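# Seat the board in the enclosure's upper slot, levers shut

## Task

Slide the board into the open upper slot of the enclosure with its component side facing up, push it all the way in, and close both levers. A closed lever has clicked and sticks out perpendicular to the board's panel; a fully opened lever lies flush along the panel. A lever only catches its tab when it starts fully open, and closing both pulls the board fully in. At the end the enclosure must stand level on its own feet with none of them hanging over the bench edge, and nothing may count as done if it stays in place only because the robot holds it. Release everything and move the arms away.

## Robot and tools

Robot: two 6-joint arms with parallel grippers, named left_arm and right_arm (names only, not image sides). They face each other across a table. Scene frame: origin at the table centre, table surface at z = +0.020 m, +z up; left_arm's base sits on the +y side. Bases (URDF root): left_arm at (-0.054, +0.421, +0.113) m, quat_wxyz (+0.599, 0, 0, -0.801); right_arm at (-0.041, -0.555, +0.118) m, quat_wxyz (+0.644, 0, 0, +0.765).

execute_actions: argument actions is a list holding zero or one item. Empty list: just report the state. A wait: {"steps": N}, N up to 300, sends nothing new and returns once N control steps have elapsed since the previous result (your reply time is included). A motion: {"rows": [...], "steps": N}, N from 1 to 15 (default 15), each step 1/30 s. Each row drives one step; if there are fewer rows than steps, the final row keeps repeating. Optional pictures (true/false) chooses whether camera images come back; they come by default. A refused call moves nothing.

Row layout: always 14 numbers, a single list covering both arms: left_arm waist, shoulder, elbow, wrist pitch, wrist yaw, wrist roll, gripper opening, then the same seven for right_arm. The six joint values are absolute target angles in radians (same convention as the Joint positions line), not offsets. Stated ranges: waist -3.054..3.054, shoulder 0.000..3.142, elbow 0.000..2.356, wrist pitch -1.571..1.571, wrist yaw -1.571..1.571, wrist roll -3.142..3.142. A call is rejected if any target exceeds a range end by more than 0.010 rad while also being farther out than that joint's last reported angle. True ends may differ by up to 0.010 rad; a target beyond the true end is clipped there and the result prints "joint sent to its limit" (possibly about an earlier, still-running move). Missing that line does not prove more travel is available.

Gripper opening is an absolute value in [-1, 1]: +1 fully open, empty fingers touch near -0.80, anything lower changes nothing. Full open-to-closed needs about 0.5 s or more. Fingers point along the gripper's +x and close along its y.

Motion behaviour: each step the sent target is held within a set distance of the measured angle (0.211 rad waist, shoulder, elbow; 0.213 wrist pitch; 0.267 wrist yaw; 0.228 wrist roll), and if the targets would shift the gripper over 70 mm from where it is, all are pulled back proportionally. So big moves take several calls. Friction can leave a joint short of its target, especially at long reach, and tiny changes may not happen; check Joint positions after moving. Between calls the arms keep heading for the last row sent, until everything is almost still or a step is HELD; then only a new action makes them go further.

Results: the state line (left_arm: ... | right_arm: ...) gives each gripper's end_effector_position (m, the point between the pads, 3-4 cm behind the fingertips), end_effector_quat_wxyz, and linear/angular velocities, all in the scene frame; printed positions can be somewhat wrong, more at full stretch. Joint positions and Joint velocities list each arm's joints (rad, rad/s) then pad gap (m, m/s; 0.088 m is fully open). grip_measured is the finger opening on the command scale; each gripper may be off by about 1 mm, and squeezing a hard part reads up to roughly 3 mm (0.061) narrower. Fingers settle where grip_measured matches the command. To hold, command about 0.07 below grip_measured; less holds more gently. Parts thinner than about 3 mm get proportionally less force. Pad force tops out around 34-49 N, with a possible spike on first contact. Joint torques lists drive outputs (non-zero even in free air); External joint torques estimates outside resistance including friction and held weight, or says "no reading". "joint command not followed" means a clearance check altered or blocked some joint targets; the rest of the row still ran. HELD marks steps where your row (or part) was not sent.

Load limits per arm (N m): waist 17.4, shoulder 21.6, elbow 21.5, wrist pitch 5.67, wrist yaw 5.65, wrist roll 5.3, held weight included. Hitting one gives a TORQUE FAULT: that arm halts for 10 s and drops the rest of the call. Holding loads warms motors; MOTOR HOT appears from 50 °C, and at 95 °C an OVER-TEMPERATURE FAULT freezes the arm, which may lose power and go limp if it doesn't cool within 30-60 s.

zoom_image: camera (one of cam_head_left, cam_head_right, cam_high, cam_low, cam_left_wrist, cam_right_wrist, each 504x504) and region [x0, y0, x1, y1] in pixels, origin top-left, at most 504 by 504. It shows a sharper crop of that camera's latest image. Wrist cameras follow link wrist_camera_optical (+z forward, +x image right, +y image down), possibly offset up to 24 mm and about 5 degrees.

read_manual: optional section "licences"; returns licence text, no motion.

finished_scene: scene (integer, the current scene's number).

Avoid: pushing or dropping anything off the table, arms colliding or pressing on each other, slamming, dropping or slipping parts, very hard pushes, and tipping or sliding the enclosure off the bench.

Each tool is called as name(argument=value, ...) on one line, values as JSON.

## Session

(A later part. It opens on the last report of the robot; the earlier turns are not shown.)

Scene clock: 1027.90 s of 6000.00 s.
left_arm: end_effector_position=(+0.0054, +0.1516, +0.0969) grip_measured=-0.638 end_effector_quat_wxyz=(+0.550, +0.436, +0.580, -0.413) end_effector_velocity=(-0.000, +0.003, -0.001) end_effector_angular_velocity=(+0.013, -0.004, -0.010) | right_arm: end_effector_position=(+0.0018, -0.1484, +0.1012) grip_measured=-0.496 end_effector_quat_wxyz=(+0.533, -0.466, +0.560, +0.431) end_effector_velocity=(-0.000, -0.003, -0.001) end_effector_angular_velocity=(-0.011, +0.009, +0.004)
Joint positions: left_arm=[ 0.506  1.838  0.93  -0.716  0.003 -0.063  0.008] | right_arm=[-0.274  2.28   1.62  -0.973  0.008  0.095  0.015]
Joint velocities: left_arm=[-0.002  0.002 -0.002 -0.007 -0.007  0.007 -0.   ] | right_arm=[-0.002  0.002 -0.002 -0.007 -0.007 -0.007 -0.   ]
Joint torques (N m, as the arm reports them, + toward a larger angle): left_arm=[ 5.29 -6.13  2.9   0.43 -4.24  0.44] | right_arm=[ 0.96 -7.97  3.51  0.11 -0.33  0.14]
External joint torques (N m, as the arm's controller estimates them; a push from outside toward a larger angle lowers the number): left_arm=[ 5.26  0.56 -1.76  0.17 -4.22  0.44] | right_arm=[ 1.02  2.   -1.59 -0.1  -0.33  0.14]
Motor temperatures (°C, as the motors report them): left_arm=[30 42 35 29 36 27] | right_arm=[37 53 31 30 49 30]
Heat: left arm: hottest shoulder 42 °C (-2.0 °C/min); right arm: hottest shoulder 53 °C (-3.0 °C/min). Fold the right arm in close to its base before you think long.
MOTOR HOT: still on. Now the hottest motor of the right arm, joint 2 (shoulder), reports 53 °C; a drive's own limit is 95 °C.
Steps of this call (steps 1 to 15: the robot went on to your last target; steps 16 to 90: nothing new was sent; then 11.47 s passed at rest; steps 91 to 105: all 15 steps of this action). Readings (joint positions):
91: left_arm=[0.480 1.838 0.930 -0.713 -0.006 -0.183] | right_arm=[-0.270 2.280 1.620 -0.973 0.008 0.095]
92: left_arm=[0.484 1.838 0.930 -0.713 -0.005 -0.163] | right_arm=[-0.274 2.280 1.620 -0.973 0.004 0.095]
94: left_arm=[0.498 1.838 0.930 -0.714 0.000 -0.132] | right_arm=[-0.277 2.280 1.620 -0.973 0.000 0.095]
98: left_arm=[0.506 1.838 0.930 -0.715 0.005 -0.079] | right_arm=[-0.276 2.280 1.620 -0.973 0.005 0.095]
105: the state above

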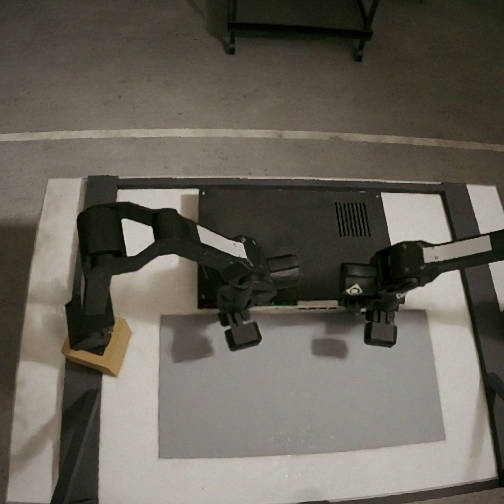

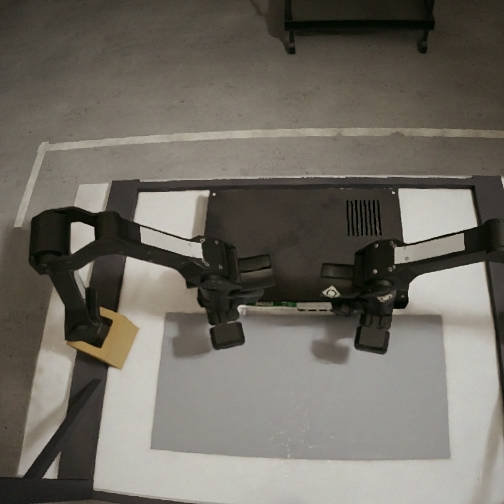

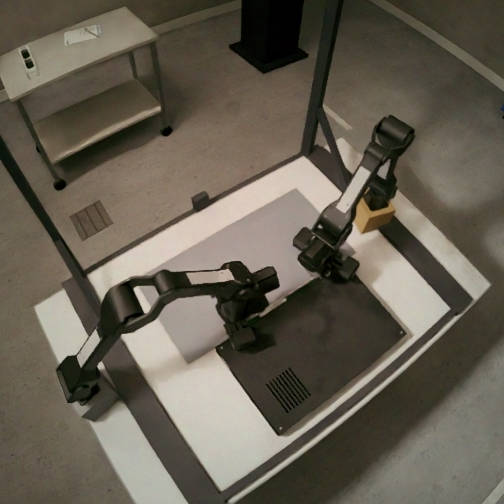

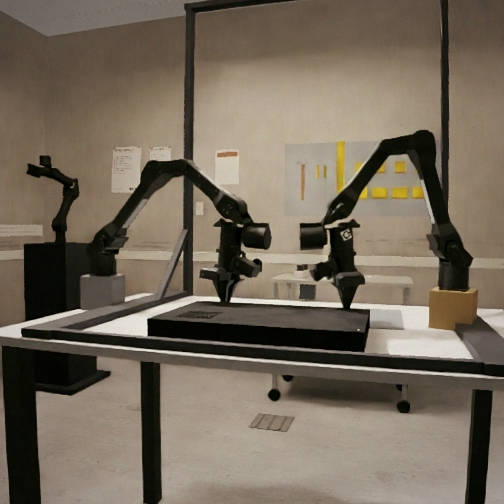

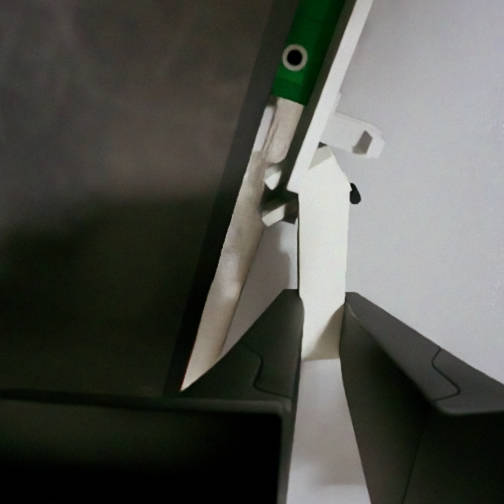

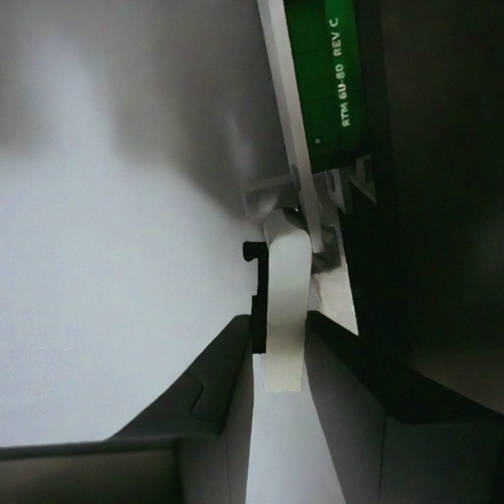

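execute_actions(actions=[{"rows":[[0.57,1.85,0.92,-0.71,-0.1,-0.05,-0.7,-0.23,2.3,1.605,-0.975,-0.04,0.1,-0.5],[0.57,1.85,0.92,-0.71,-0.1,-0.05,-0.7,-0.2,2.3,1.605,-0.975,-0.07,0.1,-0.5],[0.575,1.85,0.92,-0.71,-0.1,-0.05,-0.7,-0.18,2.3,1.605,-0.975,-0.09,0.1,-0.5],[0.575,1.85,0.92,-0.71,-0.1,-0.05,-0.7,-0.155,2.3,1.605,-0.975,-0.1,0.1,-0.5]],"steps":15}], pictures=false)

execute_actions(actions=[{"rows":[[0.5,1.85,0.92,-0.71,0.0,-0.08,-0.7,-0.265,2.3,1.605,-0.975,0.0,0.1,-0.5]],"steps":15}])

Scene clock: 1037.23 s of 6000.00 s.
left_arm: end_effector_position=(+0.0059, +0.1517, +0.0969) grip_measured=-0.638 end_effector_quat_wxyz=(+0.549, +0.434, +0.582, -0.414) end_effector_velocity=(-0.000, +0.002, +0.000) end_effector_angular_velocity=(+0.009, -0.005, -0.010) | right_arm: end_effector_position=(-0.0011, -0.1481, +0.1013) grip_measured=-0.496 end_effector_quat_wxyz=(+0.533, -0.471, +0.555, +0.431) end_effector_velocity=(+0.002, +0.001, +0.000) end_effector_angular_velocity=(+0.006, -0.007, +0.020)
Joint positions: left_arm=[ 0.511  1.838  0.93  -0.716  0.008 -0.06   0.008] | right_arm=[-0.263  2.28   1.62  -0.973  0.018  0.096  0.015]
Joint velocities: left_arm=[-0.002 -0.002 -0.002 -0.007 -0.007  0.007 -0.   ] | right_arm=[-0.002 -0.002 -0.002  0.007  0.007 -0.022 -0.   ]
Joint torques (N m, as the arm reports them, + toward a larger angle): left_arm=[ 6.36 -6.14  2.9   0.45 -4.52  0.39] | right_arm=[ 8.21 -7.97  3.52  0.1  -4.62  0.14]
External joint torques (N m, as the arm's controller estimates them; a push from outside toward a larger angle lowers the number): left_arm=[ 6.36  0.6  -1.75  0.21 -4.52  0.39] | right_arm=[ 8.2   2.07 -1.63 -0.13 -4.62  0.14]
Motor temperatures (°C, as the motors report them): left_arm=[31 42 35 30 43 27] | right_arm=[35 53 31 30 45 30]
Heat: left arm: hottest wrist yaw 43 °C (+0.0 °C/min); right arm: hottest shoulder 53 °C (-3.0 °C/min). Fold the right arm in close to its base before you think long.
MOTOR HOT: still on. Now the hottest motor of the right arm, joint 2 (shoulder), reports 53 °C; a drive's own limit is 95 °C.
Steps of this call (steps 1 to 15: the robot went on to your last target; steps 16 to 90: nothing new was sent; then 5.83 s passed at rest; steps 91 to 105: all 15 steps of this action). Readings (joint positions):
91: left_arm=[0.506 1.838 0.930 -0.716 0.003 -0.061] | right_arm=[-0.273 2.280 1.620 -0.973 0.008 0.095]
92: left_arm=[0.507 1.838 0.930 -0.716 0.003 -0.061] | right_arm=[-0.270 2.280 1.620 -0.973 0.011 0.095]
94: left_arm=[0.509 1.838 0.930 -0.716 0.006 -0.060] | right_arm=[-0.266 2.280 1.620 -0.973 0.016 0.095]
98: left_arm=[0.511 1.838 0.930 -0.716 0.008 -0.060] | right_arm=[-0.263 2.280 1.620 -0.973 0.019 0.095]
105: the state above

Scene clock: 1037.73 s of 6000.00 s.
left_arm: end_effector_position=(+0.0038, +0.1512, +0.0969) grip_measured=-0.638 end_effector_quat_wxyz=(+0.553, +0.434, +0.582, -0.410) end_effector_velocity=(+0.001, +0.003, +0.000) end_effector_angular_velocity=(+0.009, -0.006, +0.009) | right_arm: end_effector_position=(+0.0020, -0.1485, +0.1012) grip_measured=-0.496 end_effector_quat_wxyz=(+0.533, -0.464, +0.561, +0.431) end_effector_velocity=(-0.003, -0.005, +0.001) end_effector_angular_velocity=(-0.020, +0.025, +0.004)
Joint positions: left_arm=[ 0.499  1.838  0.93  -0.716  0.001 -0.081  0.008] | right_arm=[-0.276  2.28   1.62  -0.973  0.005  0.096  0.015]
Joint velocities: left_arm=[ 0.002 -0.002 -0.002 -0.007 -0.007 -0.007  0.   ] | right_arm=[-0.002 -0.002 -0.002 -0.022 -0.022 -0.007 -0.   ]
Joint torques (N m, as the arm reports them, + toward a larger angle): left_arm=[ 0.13 -6.15  2.9   0.41 -0.07  0.03] | right_arm=[ 0.75 -7.93  3.53  0.11 -0.18  0.12]
External joint torques (N m, as the arm's controller estimates them; a push from outside toward a larger angle lowers the number): left_arm=[ 0.1   0.57 -1.76  0.16 -0.06  0.03] | right_arm=[ 0.75  2.1  -1.6  -0.11 -0.19  0.12]
Motor temperatures (°C, as the motors report them): left_arm=[31 42 35 30 42 27] | right_arm=[35 53 31 30 45 30]
Heat: left arm: hottest shoulder 42 °C (-1.0 °C/min); right arm: hottest shoulder 53 °C (-3.0 °C/min). Fold the right arm in close to its base before you think long.
MOTOR HOT: still on. Now the hottest motor of the right arm, joint 2 (shoulder), reports 53 °C; a drive's own limit is 95 °C.
Steps of this call (steps 1 to 15: all 15 steps of this action). Readings (joint positions):
1: left_arm=[0.507 1.838 0.930 -0.716 0.008 -0.062] | right_arm=[-0.269 2.280 1.620 -0.973 0.015 0.096]
2: left_arm=[0.501 1.838 0.930 -0.716 0.002 -0.066] | right_arm=[-0.275 2.280 1.620 -0.973 0.003 0.096]
4: left_arm=[0.499 1.838 0.930 -0.716 -0.000 -0.074] | right_arm=[-0.279 2.280 1.620 -0.973 -0.003 0.096]
8: left_arm=[0.499 1.838 0.930 -0.716 0.001 -0.079] | right_arm=[-0.276 2.280 1.620 -0.973 0.003 0.096]
15: the state above

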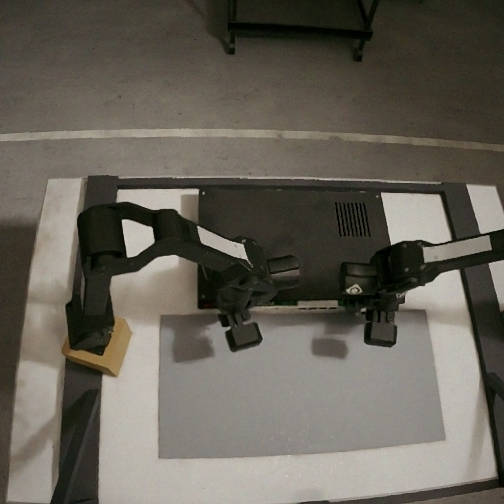

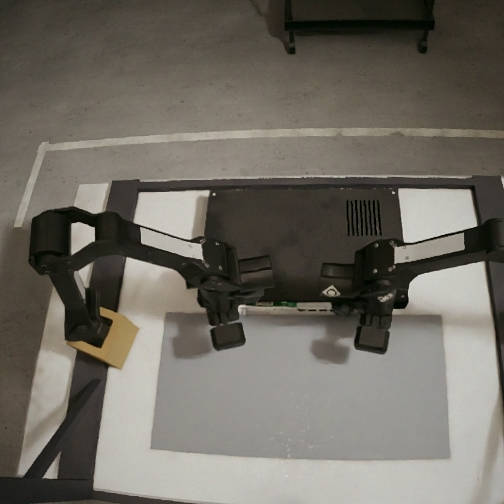

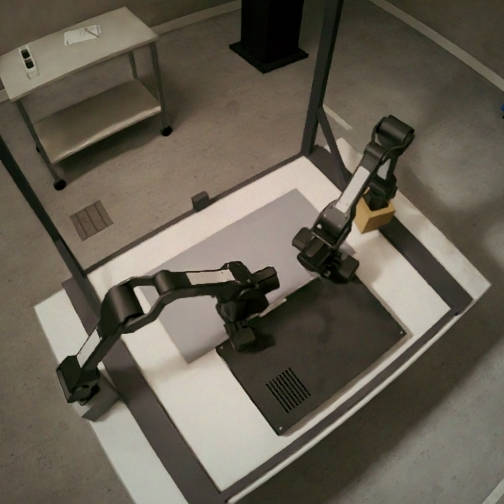

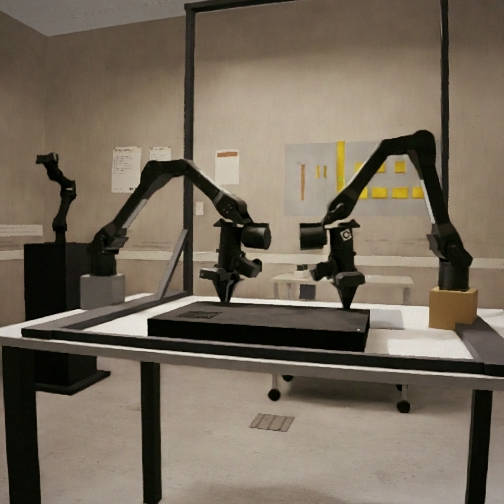

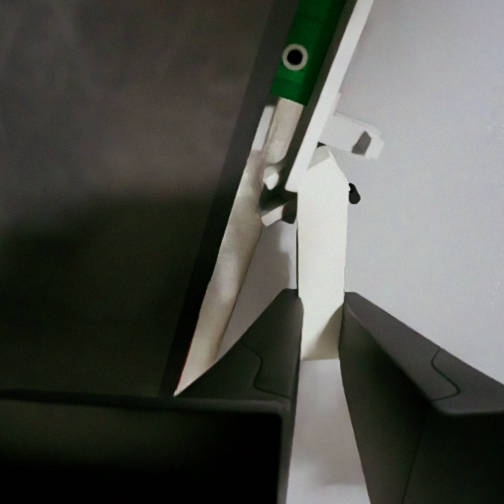

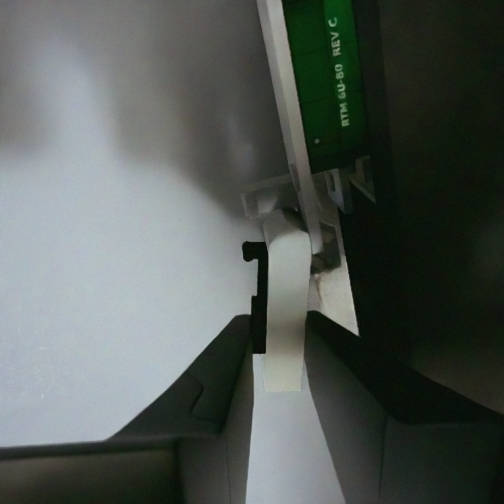

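execute_actions(actions=[{"rows":[[0.51,1.85,0.92,-0.69,-0.02,-0.02,-1,-0.275,2.3,1.605,-0.975,0,0.1,-0.5],[0.52,1.85,0.92,-0.68,-0.04,0.0,-1,-0.275,2.3,1.605,-0.975,0,0.1,-0.5],[0.53,1.85,0.92,-0.67,-0.06,0.03,-1,-0.275,2.3,1.605,-0.975,0,0.1,-0.5],[0.54,1.85,0.92,-0.66,-0.07,0.08,-1,-0.275,2.3,1.605,-0.975,0,0.1,-0.5]],"steps":15}])

Scene clock: 1052.07 s of 6000.00 s.
left_arm: end_effector_position=(+0.0053, +0.1509, +0.0962) grip_measured=-0.635 end_effector_quat_wxyz=(+0.526, +0.466, +0.551, -0.450) end_effector_velocity=(-0.002, +0.003, +0.001) end_effector_angular_velocity=(+0.005, +0.010, -0.024) | right_arm: end_effector_position=(+0.0021, -0.1485, +0.1012) grip_measured=-0.496 end_effector_quat_wxyz=(+0.533, -0.464, +0.561, +0.431) end_effector_velocity=(-0.000, -0.001, +0.002) end_effector_angular_velocity=(-0.002, +0.008, +0.004)
Joint positions: left_arm=[ 0.504  1.834  0.922 -0.701  0.003  0.057  0.008] | right_arm=[-0.276  2.28   1.62  -0.973  0.005  0.096  0.015]
Joint velocities: left_arm=[-0.002 -0.007 -0.007 -0.007  0.007  0.022 -0.   ] | right_arm=[-0.002 -0.002  0.002 -0.007 -0.007 -0.007 -0.   ]
Joint torques (N m, as the arm reports them, + toward a larger angle): left_arm=[ 3.51 -5.67  3.73  3.45 -3.    0.85] | right_arm=[ 0.01 -7.97  3.52  0.11 -0.18  0.12]
External joint torques (N m, as the arm's controller estimates them; a push from outside toward a larger angle lowers the number): left_arm=[ 3.54  1.08 -0.99  3.17 -3.    0.84] | right_arm=[ 0.    2.04 -1.63 -0.12 -0.17  0.13]
Motor temperatures (°C, as the motors report them): left_arm=[30 42 35 30 39 27] | right_arm=[33 53 31 30 41 30]
Heat: left arm: hottest shoulder 42 °C (-1.0 °C/min); right arm: hottest shoulder 53 °C (-2.0 °C/min). Fold the right arm in close to its base before you think long.
MOTOR HOT: still on. Now the hottest motor of the right arm, joint 2 (shoulder), reports 53 °C; a drive's own limit is 95 °C.
Steps of this call (steps 1 to 15: the robot went on to your last target; steps 16 to 90: nothing new was sent; then 10.83 s passed at rest; steps 91 to 105: all 15 steps of this action). Readings (joint positions):
91: left_arm=[0.500 1.838 0.930 -0.714 0.001 -0.073] | right_arm=[-0.276 2.280 1.620 -0.973 0.005 0.096]
92: left_arm=[0.500 1.838 0.930 -0.713 0.001 -0.058] | right_arm=[-0.276 2.280 1.620 -0.973 0.005 0.096]
94: left_arm=[0.503 1.838 0.927 -0.709 0.002 -0.010] | right_arm=[-0.276 2.280 1.620 -0.973 0.005 0.096]
98: left_arm=[0.504 1.836 0.924 -0.704 0.003 0.041] | right_arm=[-0.276 2.280 1.620 -0.973 0.005 0.096]
105: the state above

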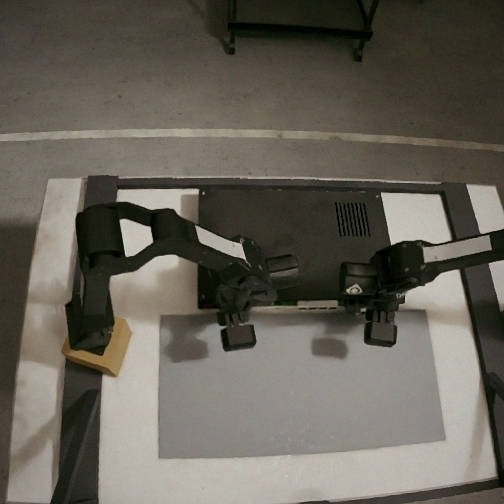

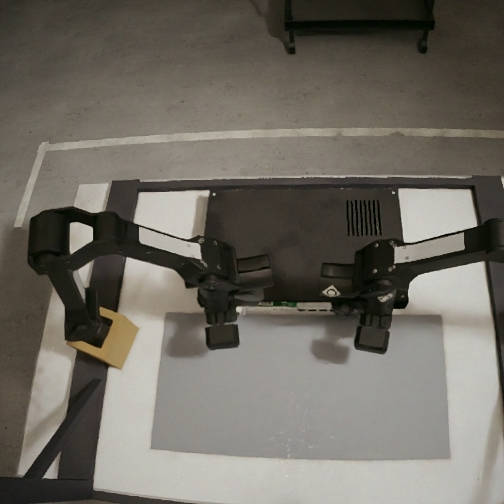

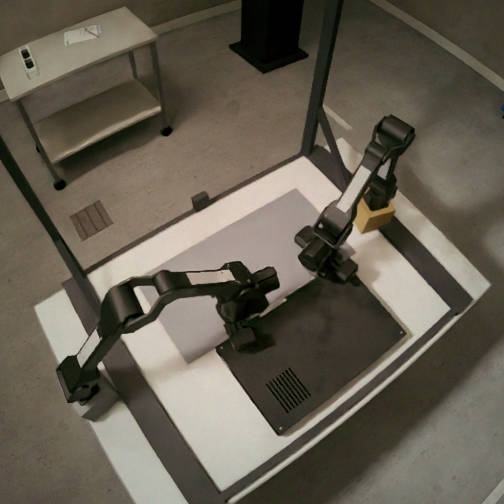

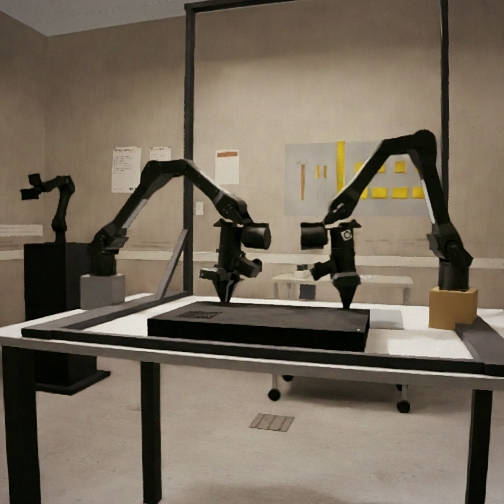

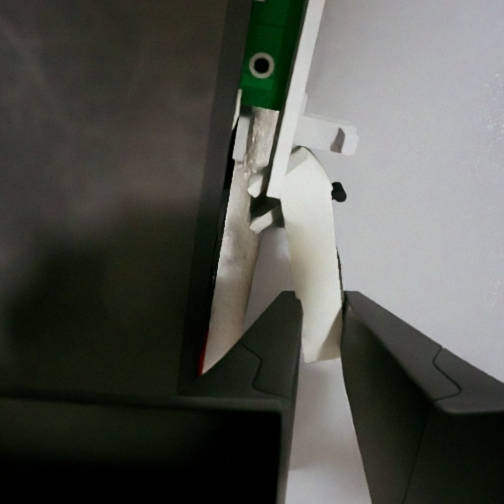

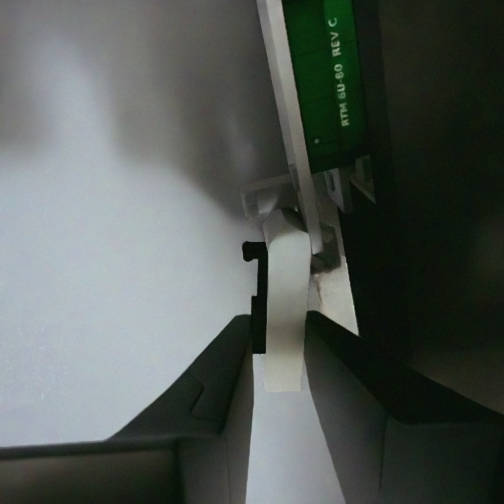

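execute_actions(actions=[{"rows":[[0.495,1.85,0.92,-0.71,0,-0.15,-1,-0.275,2.3,1.605,-0.97,0,0.12,-1]],"steps":15}], pictures=false)

execute_actions(actions=[{"rows":[[0.48,1.85,0.92,-0.71,0.02,-0.2,-1,-0.25,2.3,1.605,-0.97,-0.02,0.2,-1],[0.465,1.85,0.92,-0.71,0.04,-0.25,-1,-0.22,2.3,1.605,-0.97,-0.05,0.25,-1],[0.45,1.85,0.92,-0.71,0.06,-0.3,-1,-0.19,2.3,1.605,-0.97,-0.08,0.3,-1],[0.43,1.85,0.92,-0.71,0.08,-0.35,-1,-0.17,2.3,1.605,-0.97,-0.09,0.35,-1],[0.42,1.85,0.92,-0.71,0.09,-0.4,-1,-0.17,2.3,1.605,-0.97,-0.09,0.4,-1]],"steps":15}])

Scene clock: 1064.67 s of 6000.00 s.
left_arm: end_effector_position=(+0.0030, +0.1518, +0.0963) grip_measured=-0.637 end_effector_quat_wxyz=(+0.567, +0.416, +0.592, -0.393) end_effector_velocity=(+0.001, -0.000, -0.001) end_effector_angular_velocity=(-0.001, -0.009, +0.034) | right_arm: end_effector_position=(+0.0040, -0.1489, +0.1012) grip_measured=-0.635 end_effector_quat_wxyz=(+0.538, -0.459, +0.566, +0.424) end_effector_velocity=(-0.002, -0.003, -0.001) end_effector_angular_velocity=(-0.011, +0.009, +0.009)
Joint positions: left_arm=[ 0.496  1.834  0.922 -0.707 -0.    -0.143  0.008] | right_arm=[-0.28   2.28   1.62  -0.974  0.007  0.113  0.008]
Joint velocities: left_arm=[-0.002  0.002 -0.002  0.007 -0.007 -0.037  0.   ] | right_arm=[ 0.002 -0.002 -0.007 -0.007 -0.007 -0.007  0.   ]
Joint torques (N m, as the arm reports them, + toward a larger angle): left_arm=[-0.09 -5.68  3.76 -0.32  0.   -0.24] | right_arm=[ 0.33 -8.    3.57  0.5  -0.25  0.19]
External joint torques (N m, as the arm's controller estimates them; a push from outside toward a larger angle lowers the number): left_arm=[-0.09  0.94 -0.87 -0.57  0.02 -0.24] | right_arm=[ 0.27  1.99 -1.5   0.3  -0.25  0.19]
Motor temperatures (°C, as the motors report them): left_arm=[30 42 35 38 42 28] | right_arm=[31 52 31 30 38 30]
Heat: left arm: hottest shoulder 42 °C (-1.0 °C/min); right arm: hottest shoulder 52 °C (-2.0 °C/min). Fold the right arm in close to its base before you think long.
MOTOR HOT: still on. Now the hottest motor of the right arm, joint 2 (shoulder), reports 52 °C; a drive's own limit is 95 °C.
Steps of this call (steps 1 to 15: the robot went on to your last target; steps 16 to 90: nothing new was sent; then 9.10 s passed at rest; steps 91 to 105: all 15 steps of this action). Readings (joint positions):
91: left_arm=[0.502 1.834 0.922 -0.703 0.002 0.011] | right_arm=[-0.276 2.280 1.620 -0.973 0.009 0.098]
92: left_arm=[0.499 1.834 0.922 -0.704 -0.001 -0.037] | right_arm=[-0.279 2.280 1.620 -0.974 0.011 0.104]
94: left_arm=[0.497 1.834 0.922 -0.706 -0.002 -0.092] | right_arm=[-0.280 2.280 1.620 -0.974 0.007 0.108]
98: left_arm=[0.496 1.834 0.922 -0.706 -0.001 -0.131] | right_arm=[-0.280 2.280 1.620 -0.974 0.007 0.112]
105: the state above

Scene clock: 1065.17 s of 6000.00 s.
left_arm: end_effector_position=(-0.0020, +0.1500, +0.0963) grip_measured=-0.640 end_effector_quat_wxyz=(+0.611, +0.356, +0.627, -0.327) end_effector_velocity=(+0.001, -0.001, +0.000) end_effector_angular_velocity=(-0.006, -0.010, +0.034) | right_arm: end_effector_position=(+0.0005, -0.1485, +0.1011) grip_measured=-0.623 end_effector_quat_wxyz=(+0.593, -0.395, +0.608, +0.350) end_effector_velocity=(-0.000, +0.001, +0.000) end_effector_angular_velocity=(+0.009, +0.004, -0.039)
Joint positions: left_arm=[ 0.472  1.834  0.922 -0.704 -0.008 -0.377  0.008] | right_arm=[-0.266  2.28   1.619 -0.973  0.023  0.367  0.008]
Joint velocities: left_arm=[-0.002 -0.002 -0.002  0.007 -0.007 -0.037 -0.   ] | right_arm=[-0.002 -0.002 -0.002  0.007 -0.007  0.037  0.   ]
Joint torques (N m, as the arm reports them, + toward a larger angle): left_arm=[-5.2  -5.62  3.78 -0.54  4.   -0.78] | right_arm=[ 7.21 -8.05  3.64  0.46 -4.4   0.85]
External joint torques (N m, as the arm's controller estimates them; a push from outside toward a larger angle lowers the number): left_arm=[-5.19  1.05 -0.87 -0.8   4.03 -0.78] | right_arm=[ 7.2   1.98 -1.49  0.24 -4.42  0.85]
Motor temperatures (°C, as the motors report them): left_arm=[30 42 35 38 42 28] | right_arm=[32 52 31 30 38 30]
Heat: left arm: hottest shoulder 42 °C (-1.0 °C/min); right arm: hottest shoulder 52 °C (-2.0 °C/min). Fold the right arm in close to its base before you think long.
MOTOR HOT: still on. Now the hottest motor of the right arm, joint 2 (shoulder), reports 52 °C; a drive's own limit is 95 °C.
Steps of this call (steps 1 to 15: all 15 steps of this action). Readings (joint positions):
1: left_arm=[0.495 1.834 0.922 -0.707 0.001 -0.157] | right_arm=[-0.279 2.280 1.620 -0.974 0.006 0.133]
2: left_arm=[0.491 1.834 0.922 -0.706 0.003 -0.182] | right_arm=[-0.277 2.280 1.620 -0.974 0.008 0.161]
4: left_arm=[0.482 1.834 0.922 -0.705 -0.001 -0.250] | right_arm=[-0.269 2.280 1.620 -0.973 0.019 0.230]
8: left_arm=[0.474 1.834 0.922 -0.704 -0.008 -0.347] | right_arm=[-0.266 2.280 1.620 -0.973 0.024 0.334]
15: the state above

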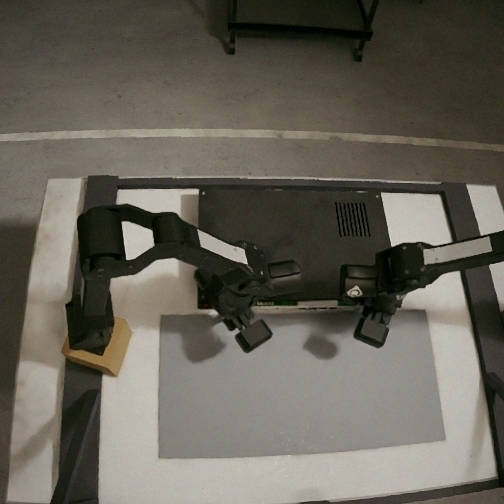

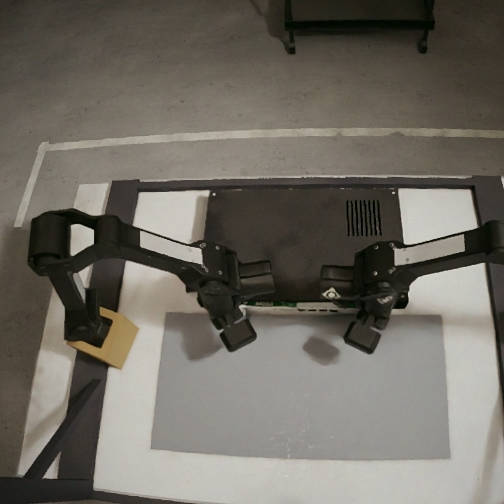

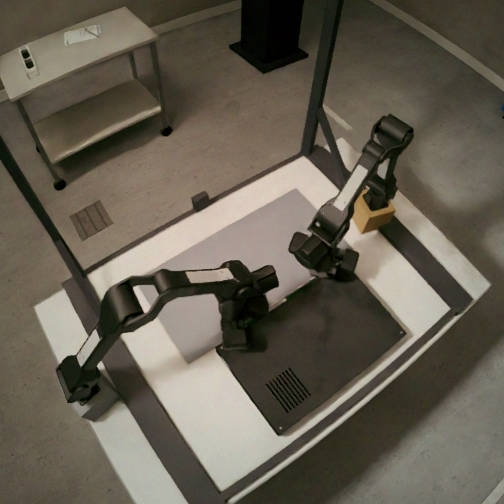

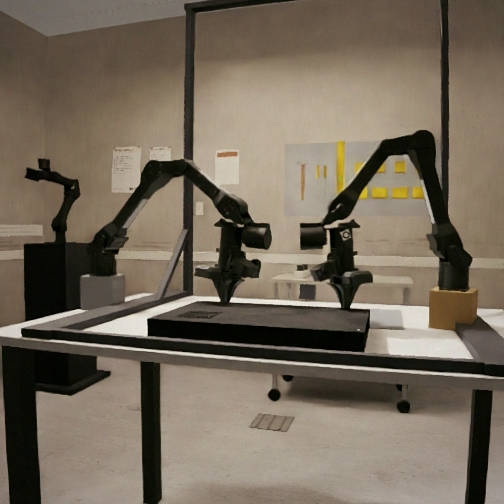

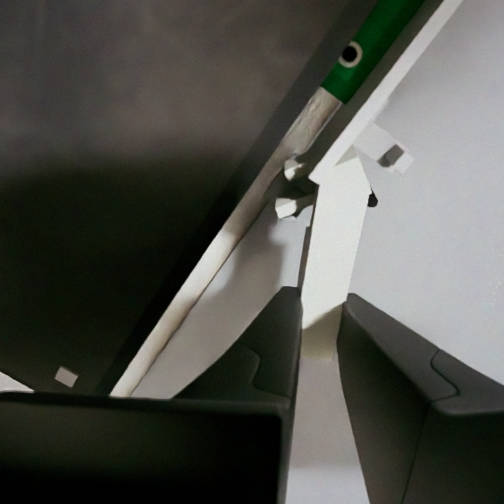

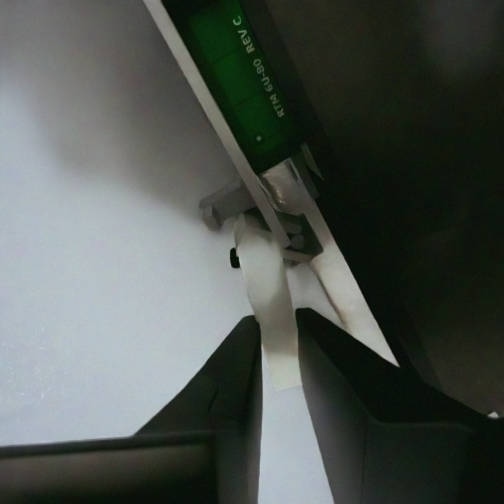

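execute_actions(actions=[{"rows":[[0.485,1.85,0.92,-0.71,0,-0.37,-1,-0.275,2.3,1.605,-0.97,0.01,0.36,-1]],"steps":10}])

zoom_image(camera="cam_right_wrist", region=[220,150,360,290])

zoom_image(camera="cam_left_wrist", region=[230,100,370,240])

Scene clock: 1069.40 s of 6000.00 s.
left_arm: end_effector_position=(-0.0002, +0.1505, +0.0963) grip_measured=-0.640 end_effector_quat_wxyz=(+0.608, +0.356, +0.628, -0.331) end_effector_velocity=(+0.003, +0.003, +0.000) end_effector_angular_velocity=(+0.012, -0.020, +0.009) | right_arm: end_effector_position=(+0.0031, -0.1489, +0.1010) grip_measured=-0.620 end_effector_quat_wxyz=(+0.588, -0.396, +0.609, +0.356) end_effector_velocity=(-0.002, -0.001, -0.003) end_effector_angular_velocity=(-0.002, +0.009, +0.024)
Joint positions: left_arm=[ 0.483  1.834  0.922 -0.705 -0.001 -0.361  0.008] | right_arm=[-0.276  2.28   1.619 -0.973  0.012  0.346  0.009]
Joint velocities: left_arm=[ 0.002 -0.002 -0.002 -0.007 -0.022 -0.007 -0.   ] | right_arm=[ 0.002  0.002 -0.007  0.007 -0.007 -0.022 -0.   ]
Joint torques (N m, as the arm reports them, + toward a larger angle): left_arm=[ 0.15 -5.63  3.73 -0.49  0.1  -0.37] | right_arm=[ 0.05 -7.98  3.61  0.47 -0.15  0.42]
External joint torques (N m, as the arm's controller estimates them; a push from outside toward a larger angle lowers the number): left_arm=[ 0.08  1.04 -0.92 -0.75  0.15 -0.37] | right_arm=[ 0.07  2.03 -1.51  0.25 -0.18  0.42]
Motor temperatures (°C, as the motors report them): left_arm=[31 42 35 37 44 28] | right_arm=[33 52 31 30 41 30]
Heat: left arm: hottest wrist yaw 44 °C (+1.0 °C/min); right arm: hottest shoulder 52 °C (-2.0 °C/min). Fold the right arm in close to its base before you think long.
MOTOR HOT: still on. Now the hottest motor of the right arm, joint 2 (shoulder), reports 52 °C; a drive's own limit is 95 °C.
Steps of this call (steps 1 to 15: the robot went on to your last target; steps 16 to 90: nothing new was sent; then 0.90 s passed at rest; steps 91 to 100: all 10 steps of this action). Readings (joint positions):
91: left_arm=[0.476 1.834 0.922 -0.704 -0.007 -0.379] | right_arm=[-0.270 2.280 1.619 -0.973 0.021 0.369]
92: left_arm=[0.481 1.834 0.922 -0.704 -0.002 -0.374] | right_arm=[-0.275 2.280 1.619 -0.973 0.011 0.364]
94: left_arm=[0.483 1.834 0.922 -0.705 0.000 -0.367] | right_arm=[-0.278 2.280 1.619 -0.973 0.006 0.354]
98: left_arm=[0.483 1.834 0.922 -0.705 -0.001 -0.362] | right_arm=[-0.276 2.280 1.619 -0.973 0.011 0.347]
100: the state above

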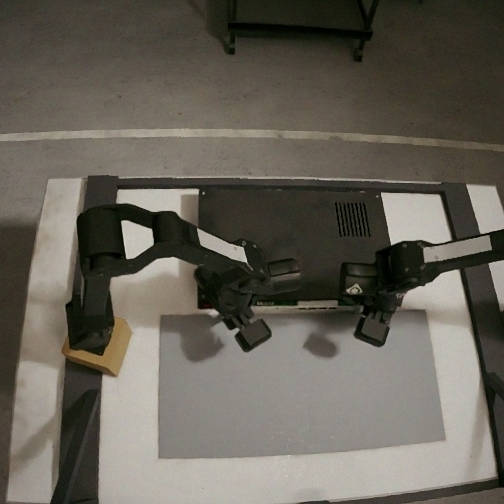

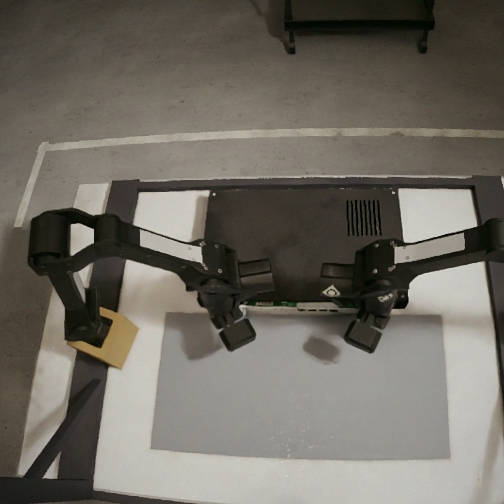

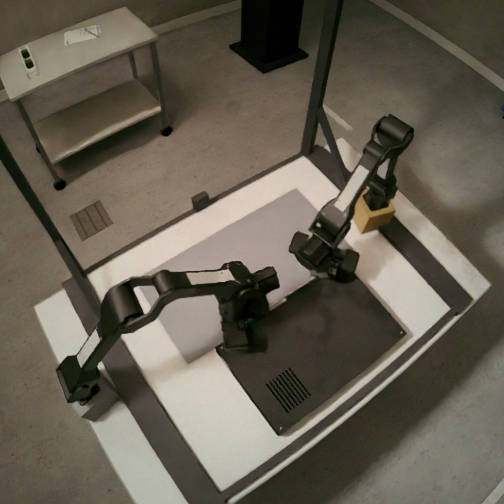

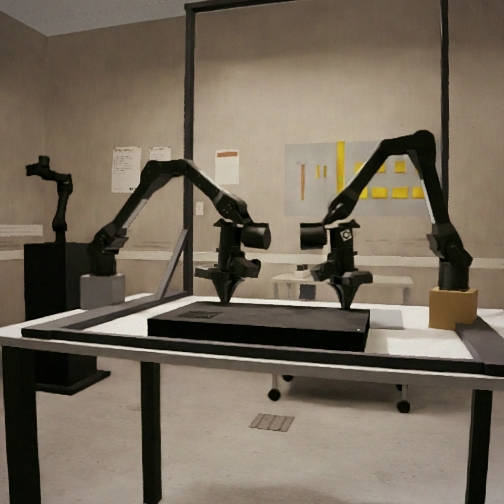

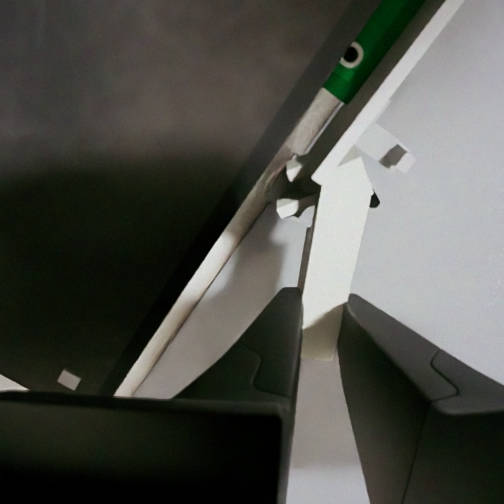

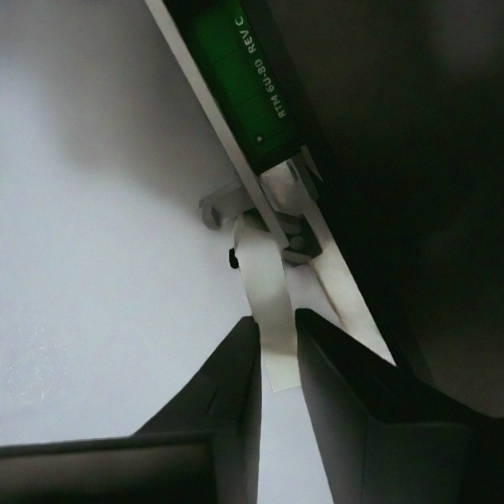

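Region (220, 150, 360, 290) of cam_right_wrist's 504x504 image, scaled by 3.600, with more detail than that image has.

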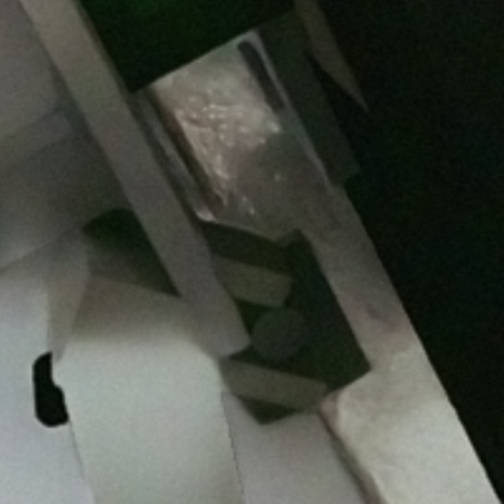

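Region (230, 100, 370, 240) of cam_left_wrist's 504x504 image, scaled by 3.600, with more detail than that image has.

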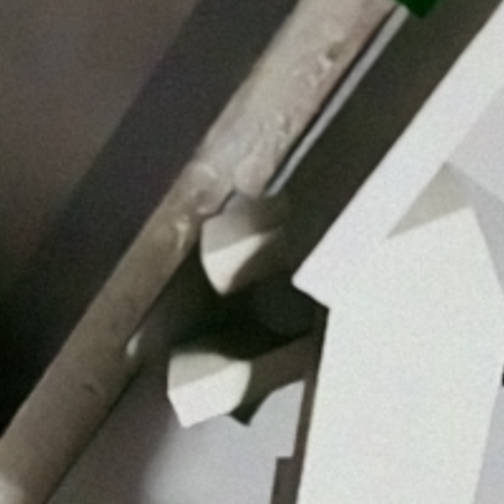

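execute_actions(actions=[{"rows":[[0.488,1.85,0.92,-0.71,0,-0.2,-0.55,-0.275,2.3,1.605,-0.97,0,0.1,-0.5],[0.488,1.85,0.92,-0.71,0,-0.2,-0.55,-0.275,2.3,1.605,-0.97,0,0.1,-0.5],[0.488,1.85,0.92,-0.71,0,-0.2,-0.55,-0.275,2.3,1.605,-0.97,0,0.1,-0.5],[0.488,1.85,0.92,-0.71,0,-0.2,-0.55,-0.275,2.3,1.605,-0.97,0,0.1,-0.5],[0.488,1.85,0.92,-0.71,0,-0.2,-0.55,-0.275,2.3,1.605,-0.97,0,0.1,-0.5],[0.488,1.85,0.92,-0.71,0,-0.2,-0.55,-0.27,2.21,1.66,-1.07,0,0.05,-0.5]],"steps":15}], pictures=false)

execute_actions(actions=[{"rows":[[0.488,1.85,0.92,-0.71,0,-0.2,-0.55,-0.27,2.21,1.66,-1.07,0,0.05,-0.5],[0.488,1.85,0.92,-0.71,0,-0.2,-0.55,-0.27,2.21,1.66,-1.07,0,0.05,-0.5],[0.488,1.85,0.92,-0.71,0,-0.2,-0.55,-0.27,2.21,1.66,-1.07,0,0.05,-0.5],[0.488,1.85,0.92,-0.71,0,-0.2,-0.55,-0.2,2.21,1.66,-1.0,0,-0.03,-0.5],[0.488,1.85,0.92,-0.71,0,-0.2,-0.55,-0.2,2.21,1.66,-1.0,0,-0.03,-0.5],[0.488,1.85,0.92,-0.71,0,-0.2,-0.55,-0.2,2.21,1.66,-1.0,0,-0.03,-0.5],[0.488,1.85,0.92,-0.71,0,-0.2,-0.55,-0.2,2.21,1.66,-1.0,0,-0.03,-0.5],[0.488,1.85,0.92,-0.71,0,-0.2,-0.55,-0.2,2.21,1.66,-1.0,0,-0.03,-0.5],[0.488,1.85,0.92,-0.71,0,-0.2,-0.55,-0.2,2.21,1.66,-1.0,0,-0.03,-0.9]],"steps":15}], pictures=false)

execute_actions(actions=[{"rows":[[0.488,1.85,0.92,-0.71,0,-0.2,-0.55,-0.2,2.36,1.74,-0.93,0,-0.03,-0.9]],"steps":15}])

Scene clock: 1092.47 s of 6000.00 s.
left_arm: end_effector_position=(+0.0003, +0.1508, +0.0964) grip_measured=-0.554 end_effector_quat_wxyz=(+0.579, +0.402, +0.601, -0.377) end_effector_velocity=(-0.003, -0.000, +0.001) end_effector_angular_velocity=(+0.001, +0.008, -0.014) | right_arm: end_effector_position=(-0.0002, -0.1516, +0.1327) grip_measured=-0.505 end_effector_quat_wxyz=(+0.523, -0.474, +0.553, +0.443) end_effector_velocity=(+0.004, -0.006, +0.023) end_effector_angular_velocity=(-0.003, -0.004, +0.044)
Joint positions: left_arm=[ 0.485  1.834  0.922 -0.706 -0.002 -0.206  0.012] | right_arm=[-0.272  2.22   1.652 -1.063  0.002  0.06   0.014]
Joint velocities: left_arm=[-0.007 -0.002  0.002 -0.007  0.007  0.007  0.001] | right_arm=[-0.007 -0.046  0.017 -0.066  0.007 -0.051  0.002]
Joint torques (N m, as the arm reports them, + toward a larger angle): left_arm=[ 0.31 -5.64  3.72 -0.41  0.04  0.19] | right_arm=[  0.13 -10.33   5.78  -0.03  -0.09  -0.17]
External joint torques (N m, as the arm's controller estimates them; a push from outside toward a larger angle lowers the number): left_arm=[ 0.34  1.09 -0.98 -0.68  0.06  0.19] | right_arm=[ 0.26 -1.23  0.96 -0.17 -0.1  -0.17]
Motor temperatures (°C, as the motors report them): left_arm=[29 41 36 34 38 28] | right_arm=[31 52 31 30 37 30]
Heat: left arm: hottest shoulder 41 °C (-1.0 °C/min); right arm: hottest shoulder 52 °C (-1.0 °C/min). Fold the right arm in close to its base before you think long.
MOTOR HOT: still on. Now the hottest motor of the right arm, joint 2 (shoulder), reports 52 °C; a drive's own limit is 95 °C.
Steps of this call (steps 1 to 15: the robot went on to your last target; steps 16 to 90: nothing new was sent; then 19.57 s passed at rest; steps 91 to 105: all 15 steps of this action). Readings (joint positions):
91: left_arm=[0.483 1.834 0.922 -0.705 -0.002 -0.318] | right_arm=[-0.276 2.280 1.619 -0.973 0.013 0.282]
92: left_arm=[0.483 1.834 0.922 -0.705 -0.003 -0.284] | right_arm=[-0.276 2.280 1.619 -0.973 0.013 0.227]
94: left_arm=[0.484 1.834 0.922 -0.705 -0.003 -0.246] | right_arm=[-0.276 2.280 1.619 -0.973 0.013 0.167]
98: left_arm=[0.485 1.834 0.922 -0.706 -0.002 -0.215] | right_arm=[-0.277 2.266 1.635 -1.025 0.005 0.092]
105: the state above

Scene clock: 1092.97 s of 6000.00 s.
left_arm: end_effector_position=(+0.0003, +0.1508, +0.0964) grip_measured=-0.552 end_effector_quat_wxyz=(+0.578, +0.402, +0.601, -0.378) end_effector_velocity=(+0.000, +0.001, -0.001) end_effector_angular_velocity=(-0.001, -0.007, -0.010) | right_arm: end_effector_position=(-0.0307, -0.1363, +0.1329) grip_measured=-0.778 end_effector_quat_wxyz=(+0.501, -0.499, +0.500, +0.500) end_effector_velocity=(+0.014, +0.002, +0.002) end_effector_angular_velocity=(+0.012, -0.008, -0.010)
Joint positions: left_arm=[ 0.485  1.834  0.922 -0.706 -0.002 -0.205  0.012] | right_arm=[-0.197  2.219  1.653 -1.004  0.    -0.022  0.001]
Joint velocities: left_arm=[-0.002 -0.002 -0.007  0.007 -0.007  0.007 -0.   ] | right_arm=[-0.032 -0.002  0.002  0.007  0.007 -0.022 -0.   ]
Joint torques (N m, as the arm reports them, + toward a larger angle): left_arm=[ 0.31 -5.64  3.73 -0.41  0.05  0.19] | right_arm=[ -0.31 -10.76   6.01   0.51   0.    -0.17]
External joint torques (N m, as the arm's controller estimates them; a push from outside toward a larger angle lowers the number): left_arm=[ 0.31  1.03 -0.92 -0.67  0.07  0.19] | right_arm=[-0.33 -0.76  0.56  0.15  0.01 -0.17]
Motor temperatures (°C, as the motors report them): left_arm=[29 41 36 34 38 28] | right_arm=[31 52 31 30 37 30]
Heat: left arm: hottest shoulder 41 °C (-1.0 °C/min); right arm: hottest shoulder 52 °C (-1.0 °C/min). Fold the right arm in close to its base before you think long.
MOTOR HOT: still on. Now the hottest motor of the right arm, joint 2 (shoulder), reports 52 °C; a drive's own limit is 95 °C.
Steps of this call (steps 1 to 15: all 15 steps of this action). Readings (joint positions):
1: left_arm=[0.485 1.834 0.922 -0.706 -0.002 -0.205] | right_arm=[-0.272 2.219 1.652 -1.064 0.002 0.059]
2: left_arm=[0.485 1.834 0.922 -0.706 -0.002 -0.205] | right_arm=[-0.272 2.219 1.652 -1.065 0.002 0.059]
4: left_arm=[0.485 1.834 0.922 -0.706 -0.002 -0.205] | right_arm=[-0.269 2.219 1.652 -1.060 0.003 0.039]
8: left_arm=[0.485 1.834 0.922 -0.706 -0.002 -0.205] | right_arm=[-0.216 2.219 1.653 -1.015 0.002 -0.008]
15: the state above

Scene clock: 1093.47 s of 6000.00 s.
left_arm: end_effector_position=(+0.0003, +0.1508, +0.0964) grip_measured=-0.552 end_effector_quat_wxyz=(+0.578, +0.402, +0.601, -0.378) end_effector_velocity=(-0.003, +0.007, -0.001) end_effector_angular_velocity=(+0.025, +0.012, +0.005) | right_arm: end_effector_position=(-0.0294, -0.1115, +0.0973) grip_measured=-0.778 end_effector_quat_wxyz=(+0.505, -0.495, +0.496, +0.503) end_effector_velocity=(-0.000, -0.003, -0.002) end_effector_angular_velocity=(-0.012, +0.008, +0.005)
Joint positions: left_arm=[ 0.485  1.834  0.922 -0.706 -0.002 -0.205  0.012] | right_arm=[-0.198  2.35   1.729 -0.933  0.    -0.023  0.001]
Joint velocities: left_arm=[-0.002 -0.002 -0.007 -0.022  0.007 -0.007 -0.001] | right_arm=[-0.002  0.002 -0.002 -0.007 -0.007 -0.007 -0.   ]
Joint torques (N m, as the arm reports them, + toward a larger angle): left_arm=[ 0.33 -5.63  3.73 -0.41  0.05  0.19] | right_arm=[-0.24 -9.46  6.39  0.5  -0.01 -0.19]
External joint torques (N m, as the arm's controller estimates them; a push from outside toward a larger angle lowers the number): left_arm=[ 0.33  1.03 -0.89 -0.66  0.07  0.19] | right_arm=[-0.17  0.91  1.2   0.19 -0.01 -0.19]
Motor temperatures (°C, as the motors report them): left_arm=[29 41 36 34 38 28] | right_arm=[31 52 31 30 37 30]
Heat: left arm: hottest shoulder 41 °C (-1.0 °C/min); right arm: hottest shoulder 52 °C (-1.0 °C/min). Fold the right arm in close to its base before you think long.
MOTOR HOT: still on. Now the hottest motor of the right arm, joint 2 (shoulder), reports 52 °C; a drive's own limit is 95 °C.
Steps of this call (steps 1 to 15: all 15 steps of this action). Readings (joint positions):
1: left_arm=[0.485 1.834 0.922 -0.706 -0.002 -0.205] | right_arm=[-0.197 2.237 1.666 -1.001 0.000 -0.022]
2: left_arm=[0.485 1.834 0.922 -0.706 -0.002 -0.205] | right_arm=[-0.198 2.259 1.689 -0.970 0.000 -0.023]
4: left_arm=[0.485 1.834 0.922 -0.706 -0.002 -0.205] | right_arm=[-0.198 2.304 1.721 -0.943 0.000 -0.023]
8: left_arm=[0.485 1.834 0.922 -0.706 -0.002 -0.205] | right_arm=[-0.198 2.346 1.722 -0.938 0.000 -0.023]
15: the state above

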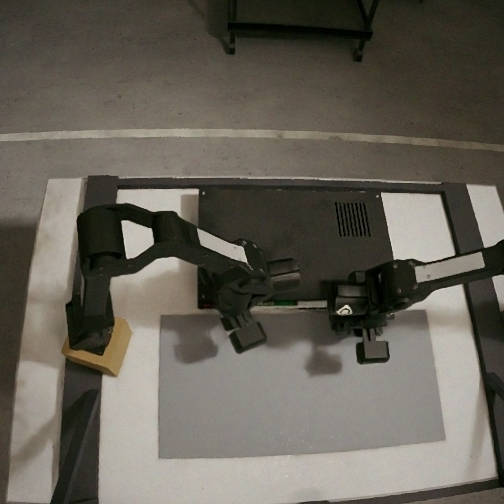

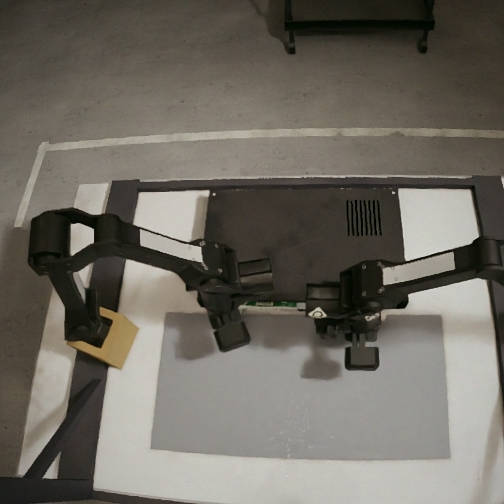

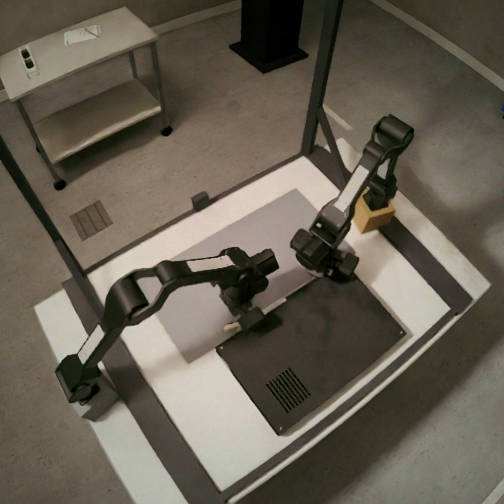

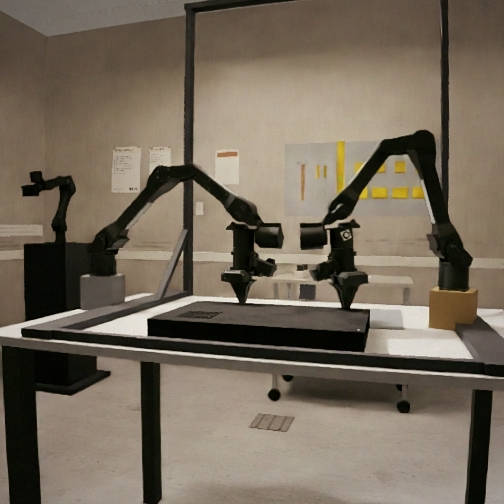

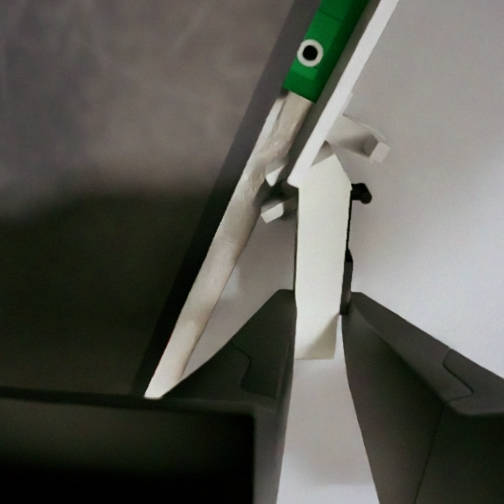

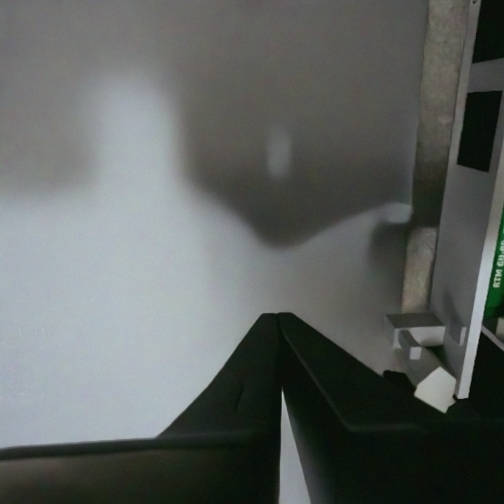

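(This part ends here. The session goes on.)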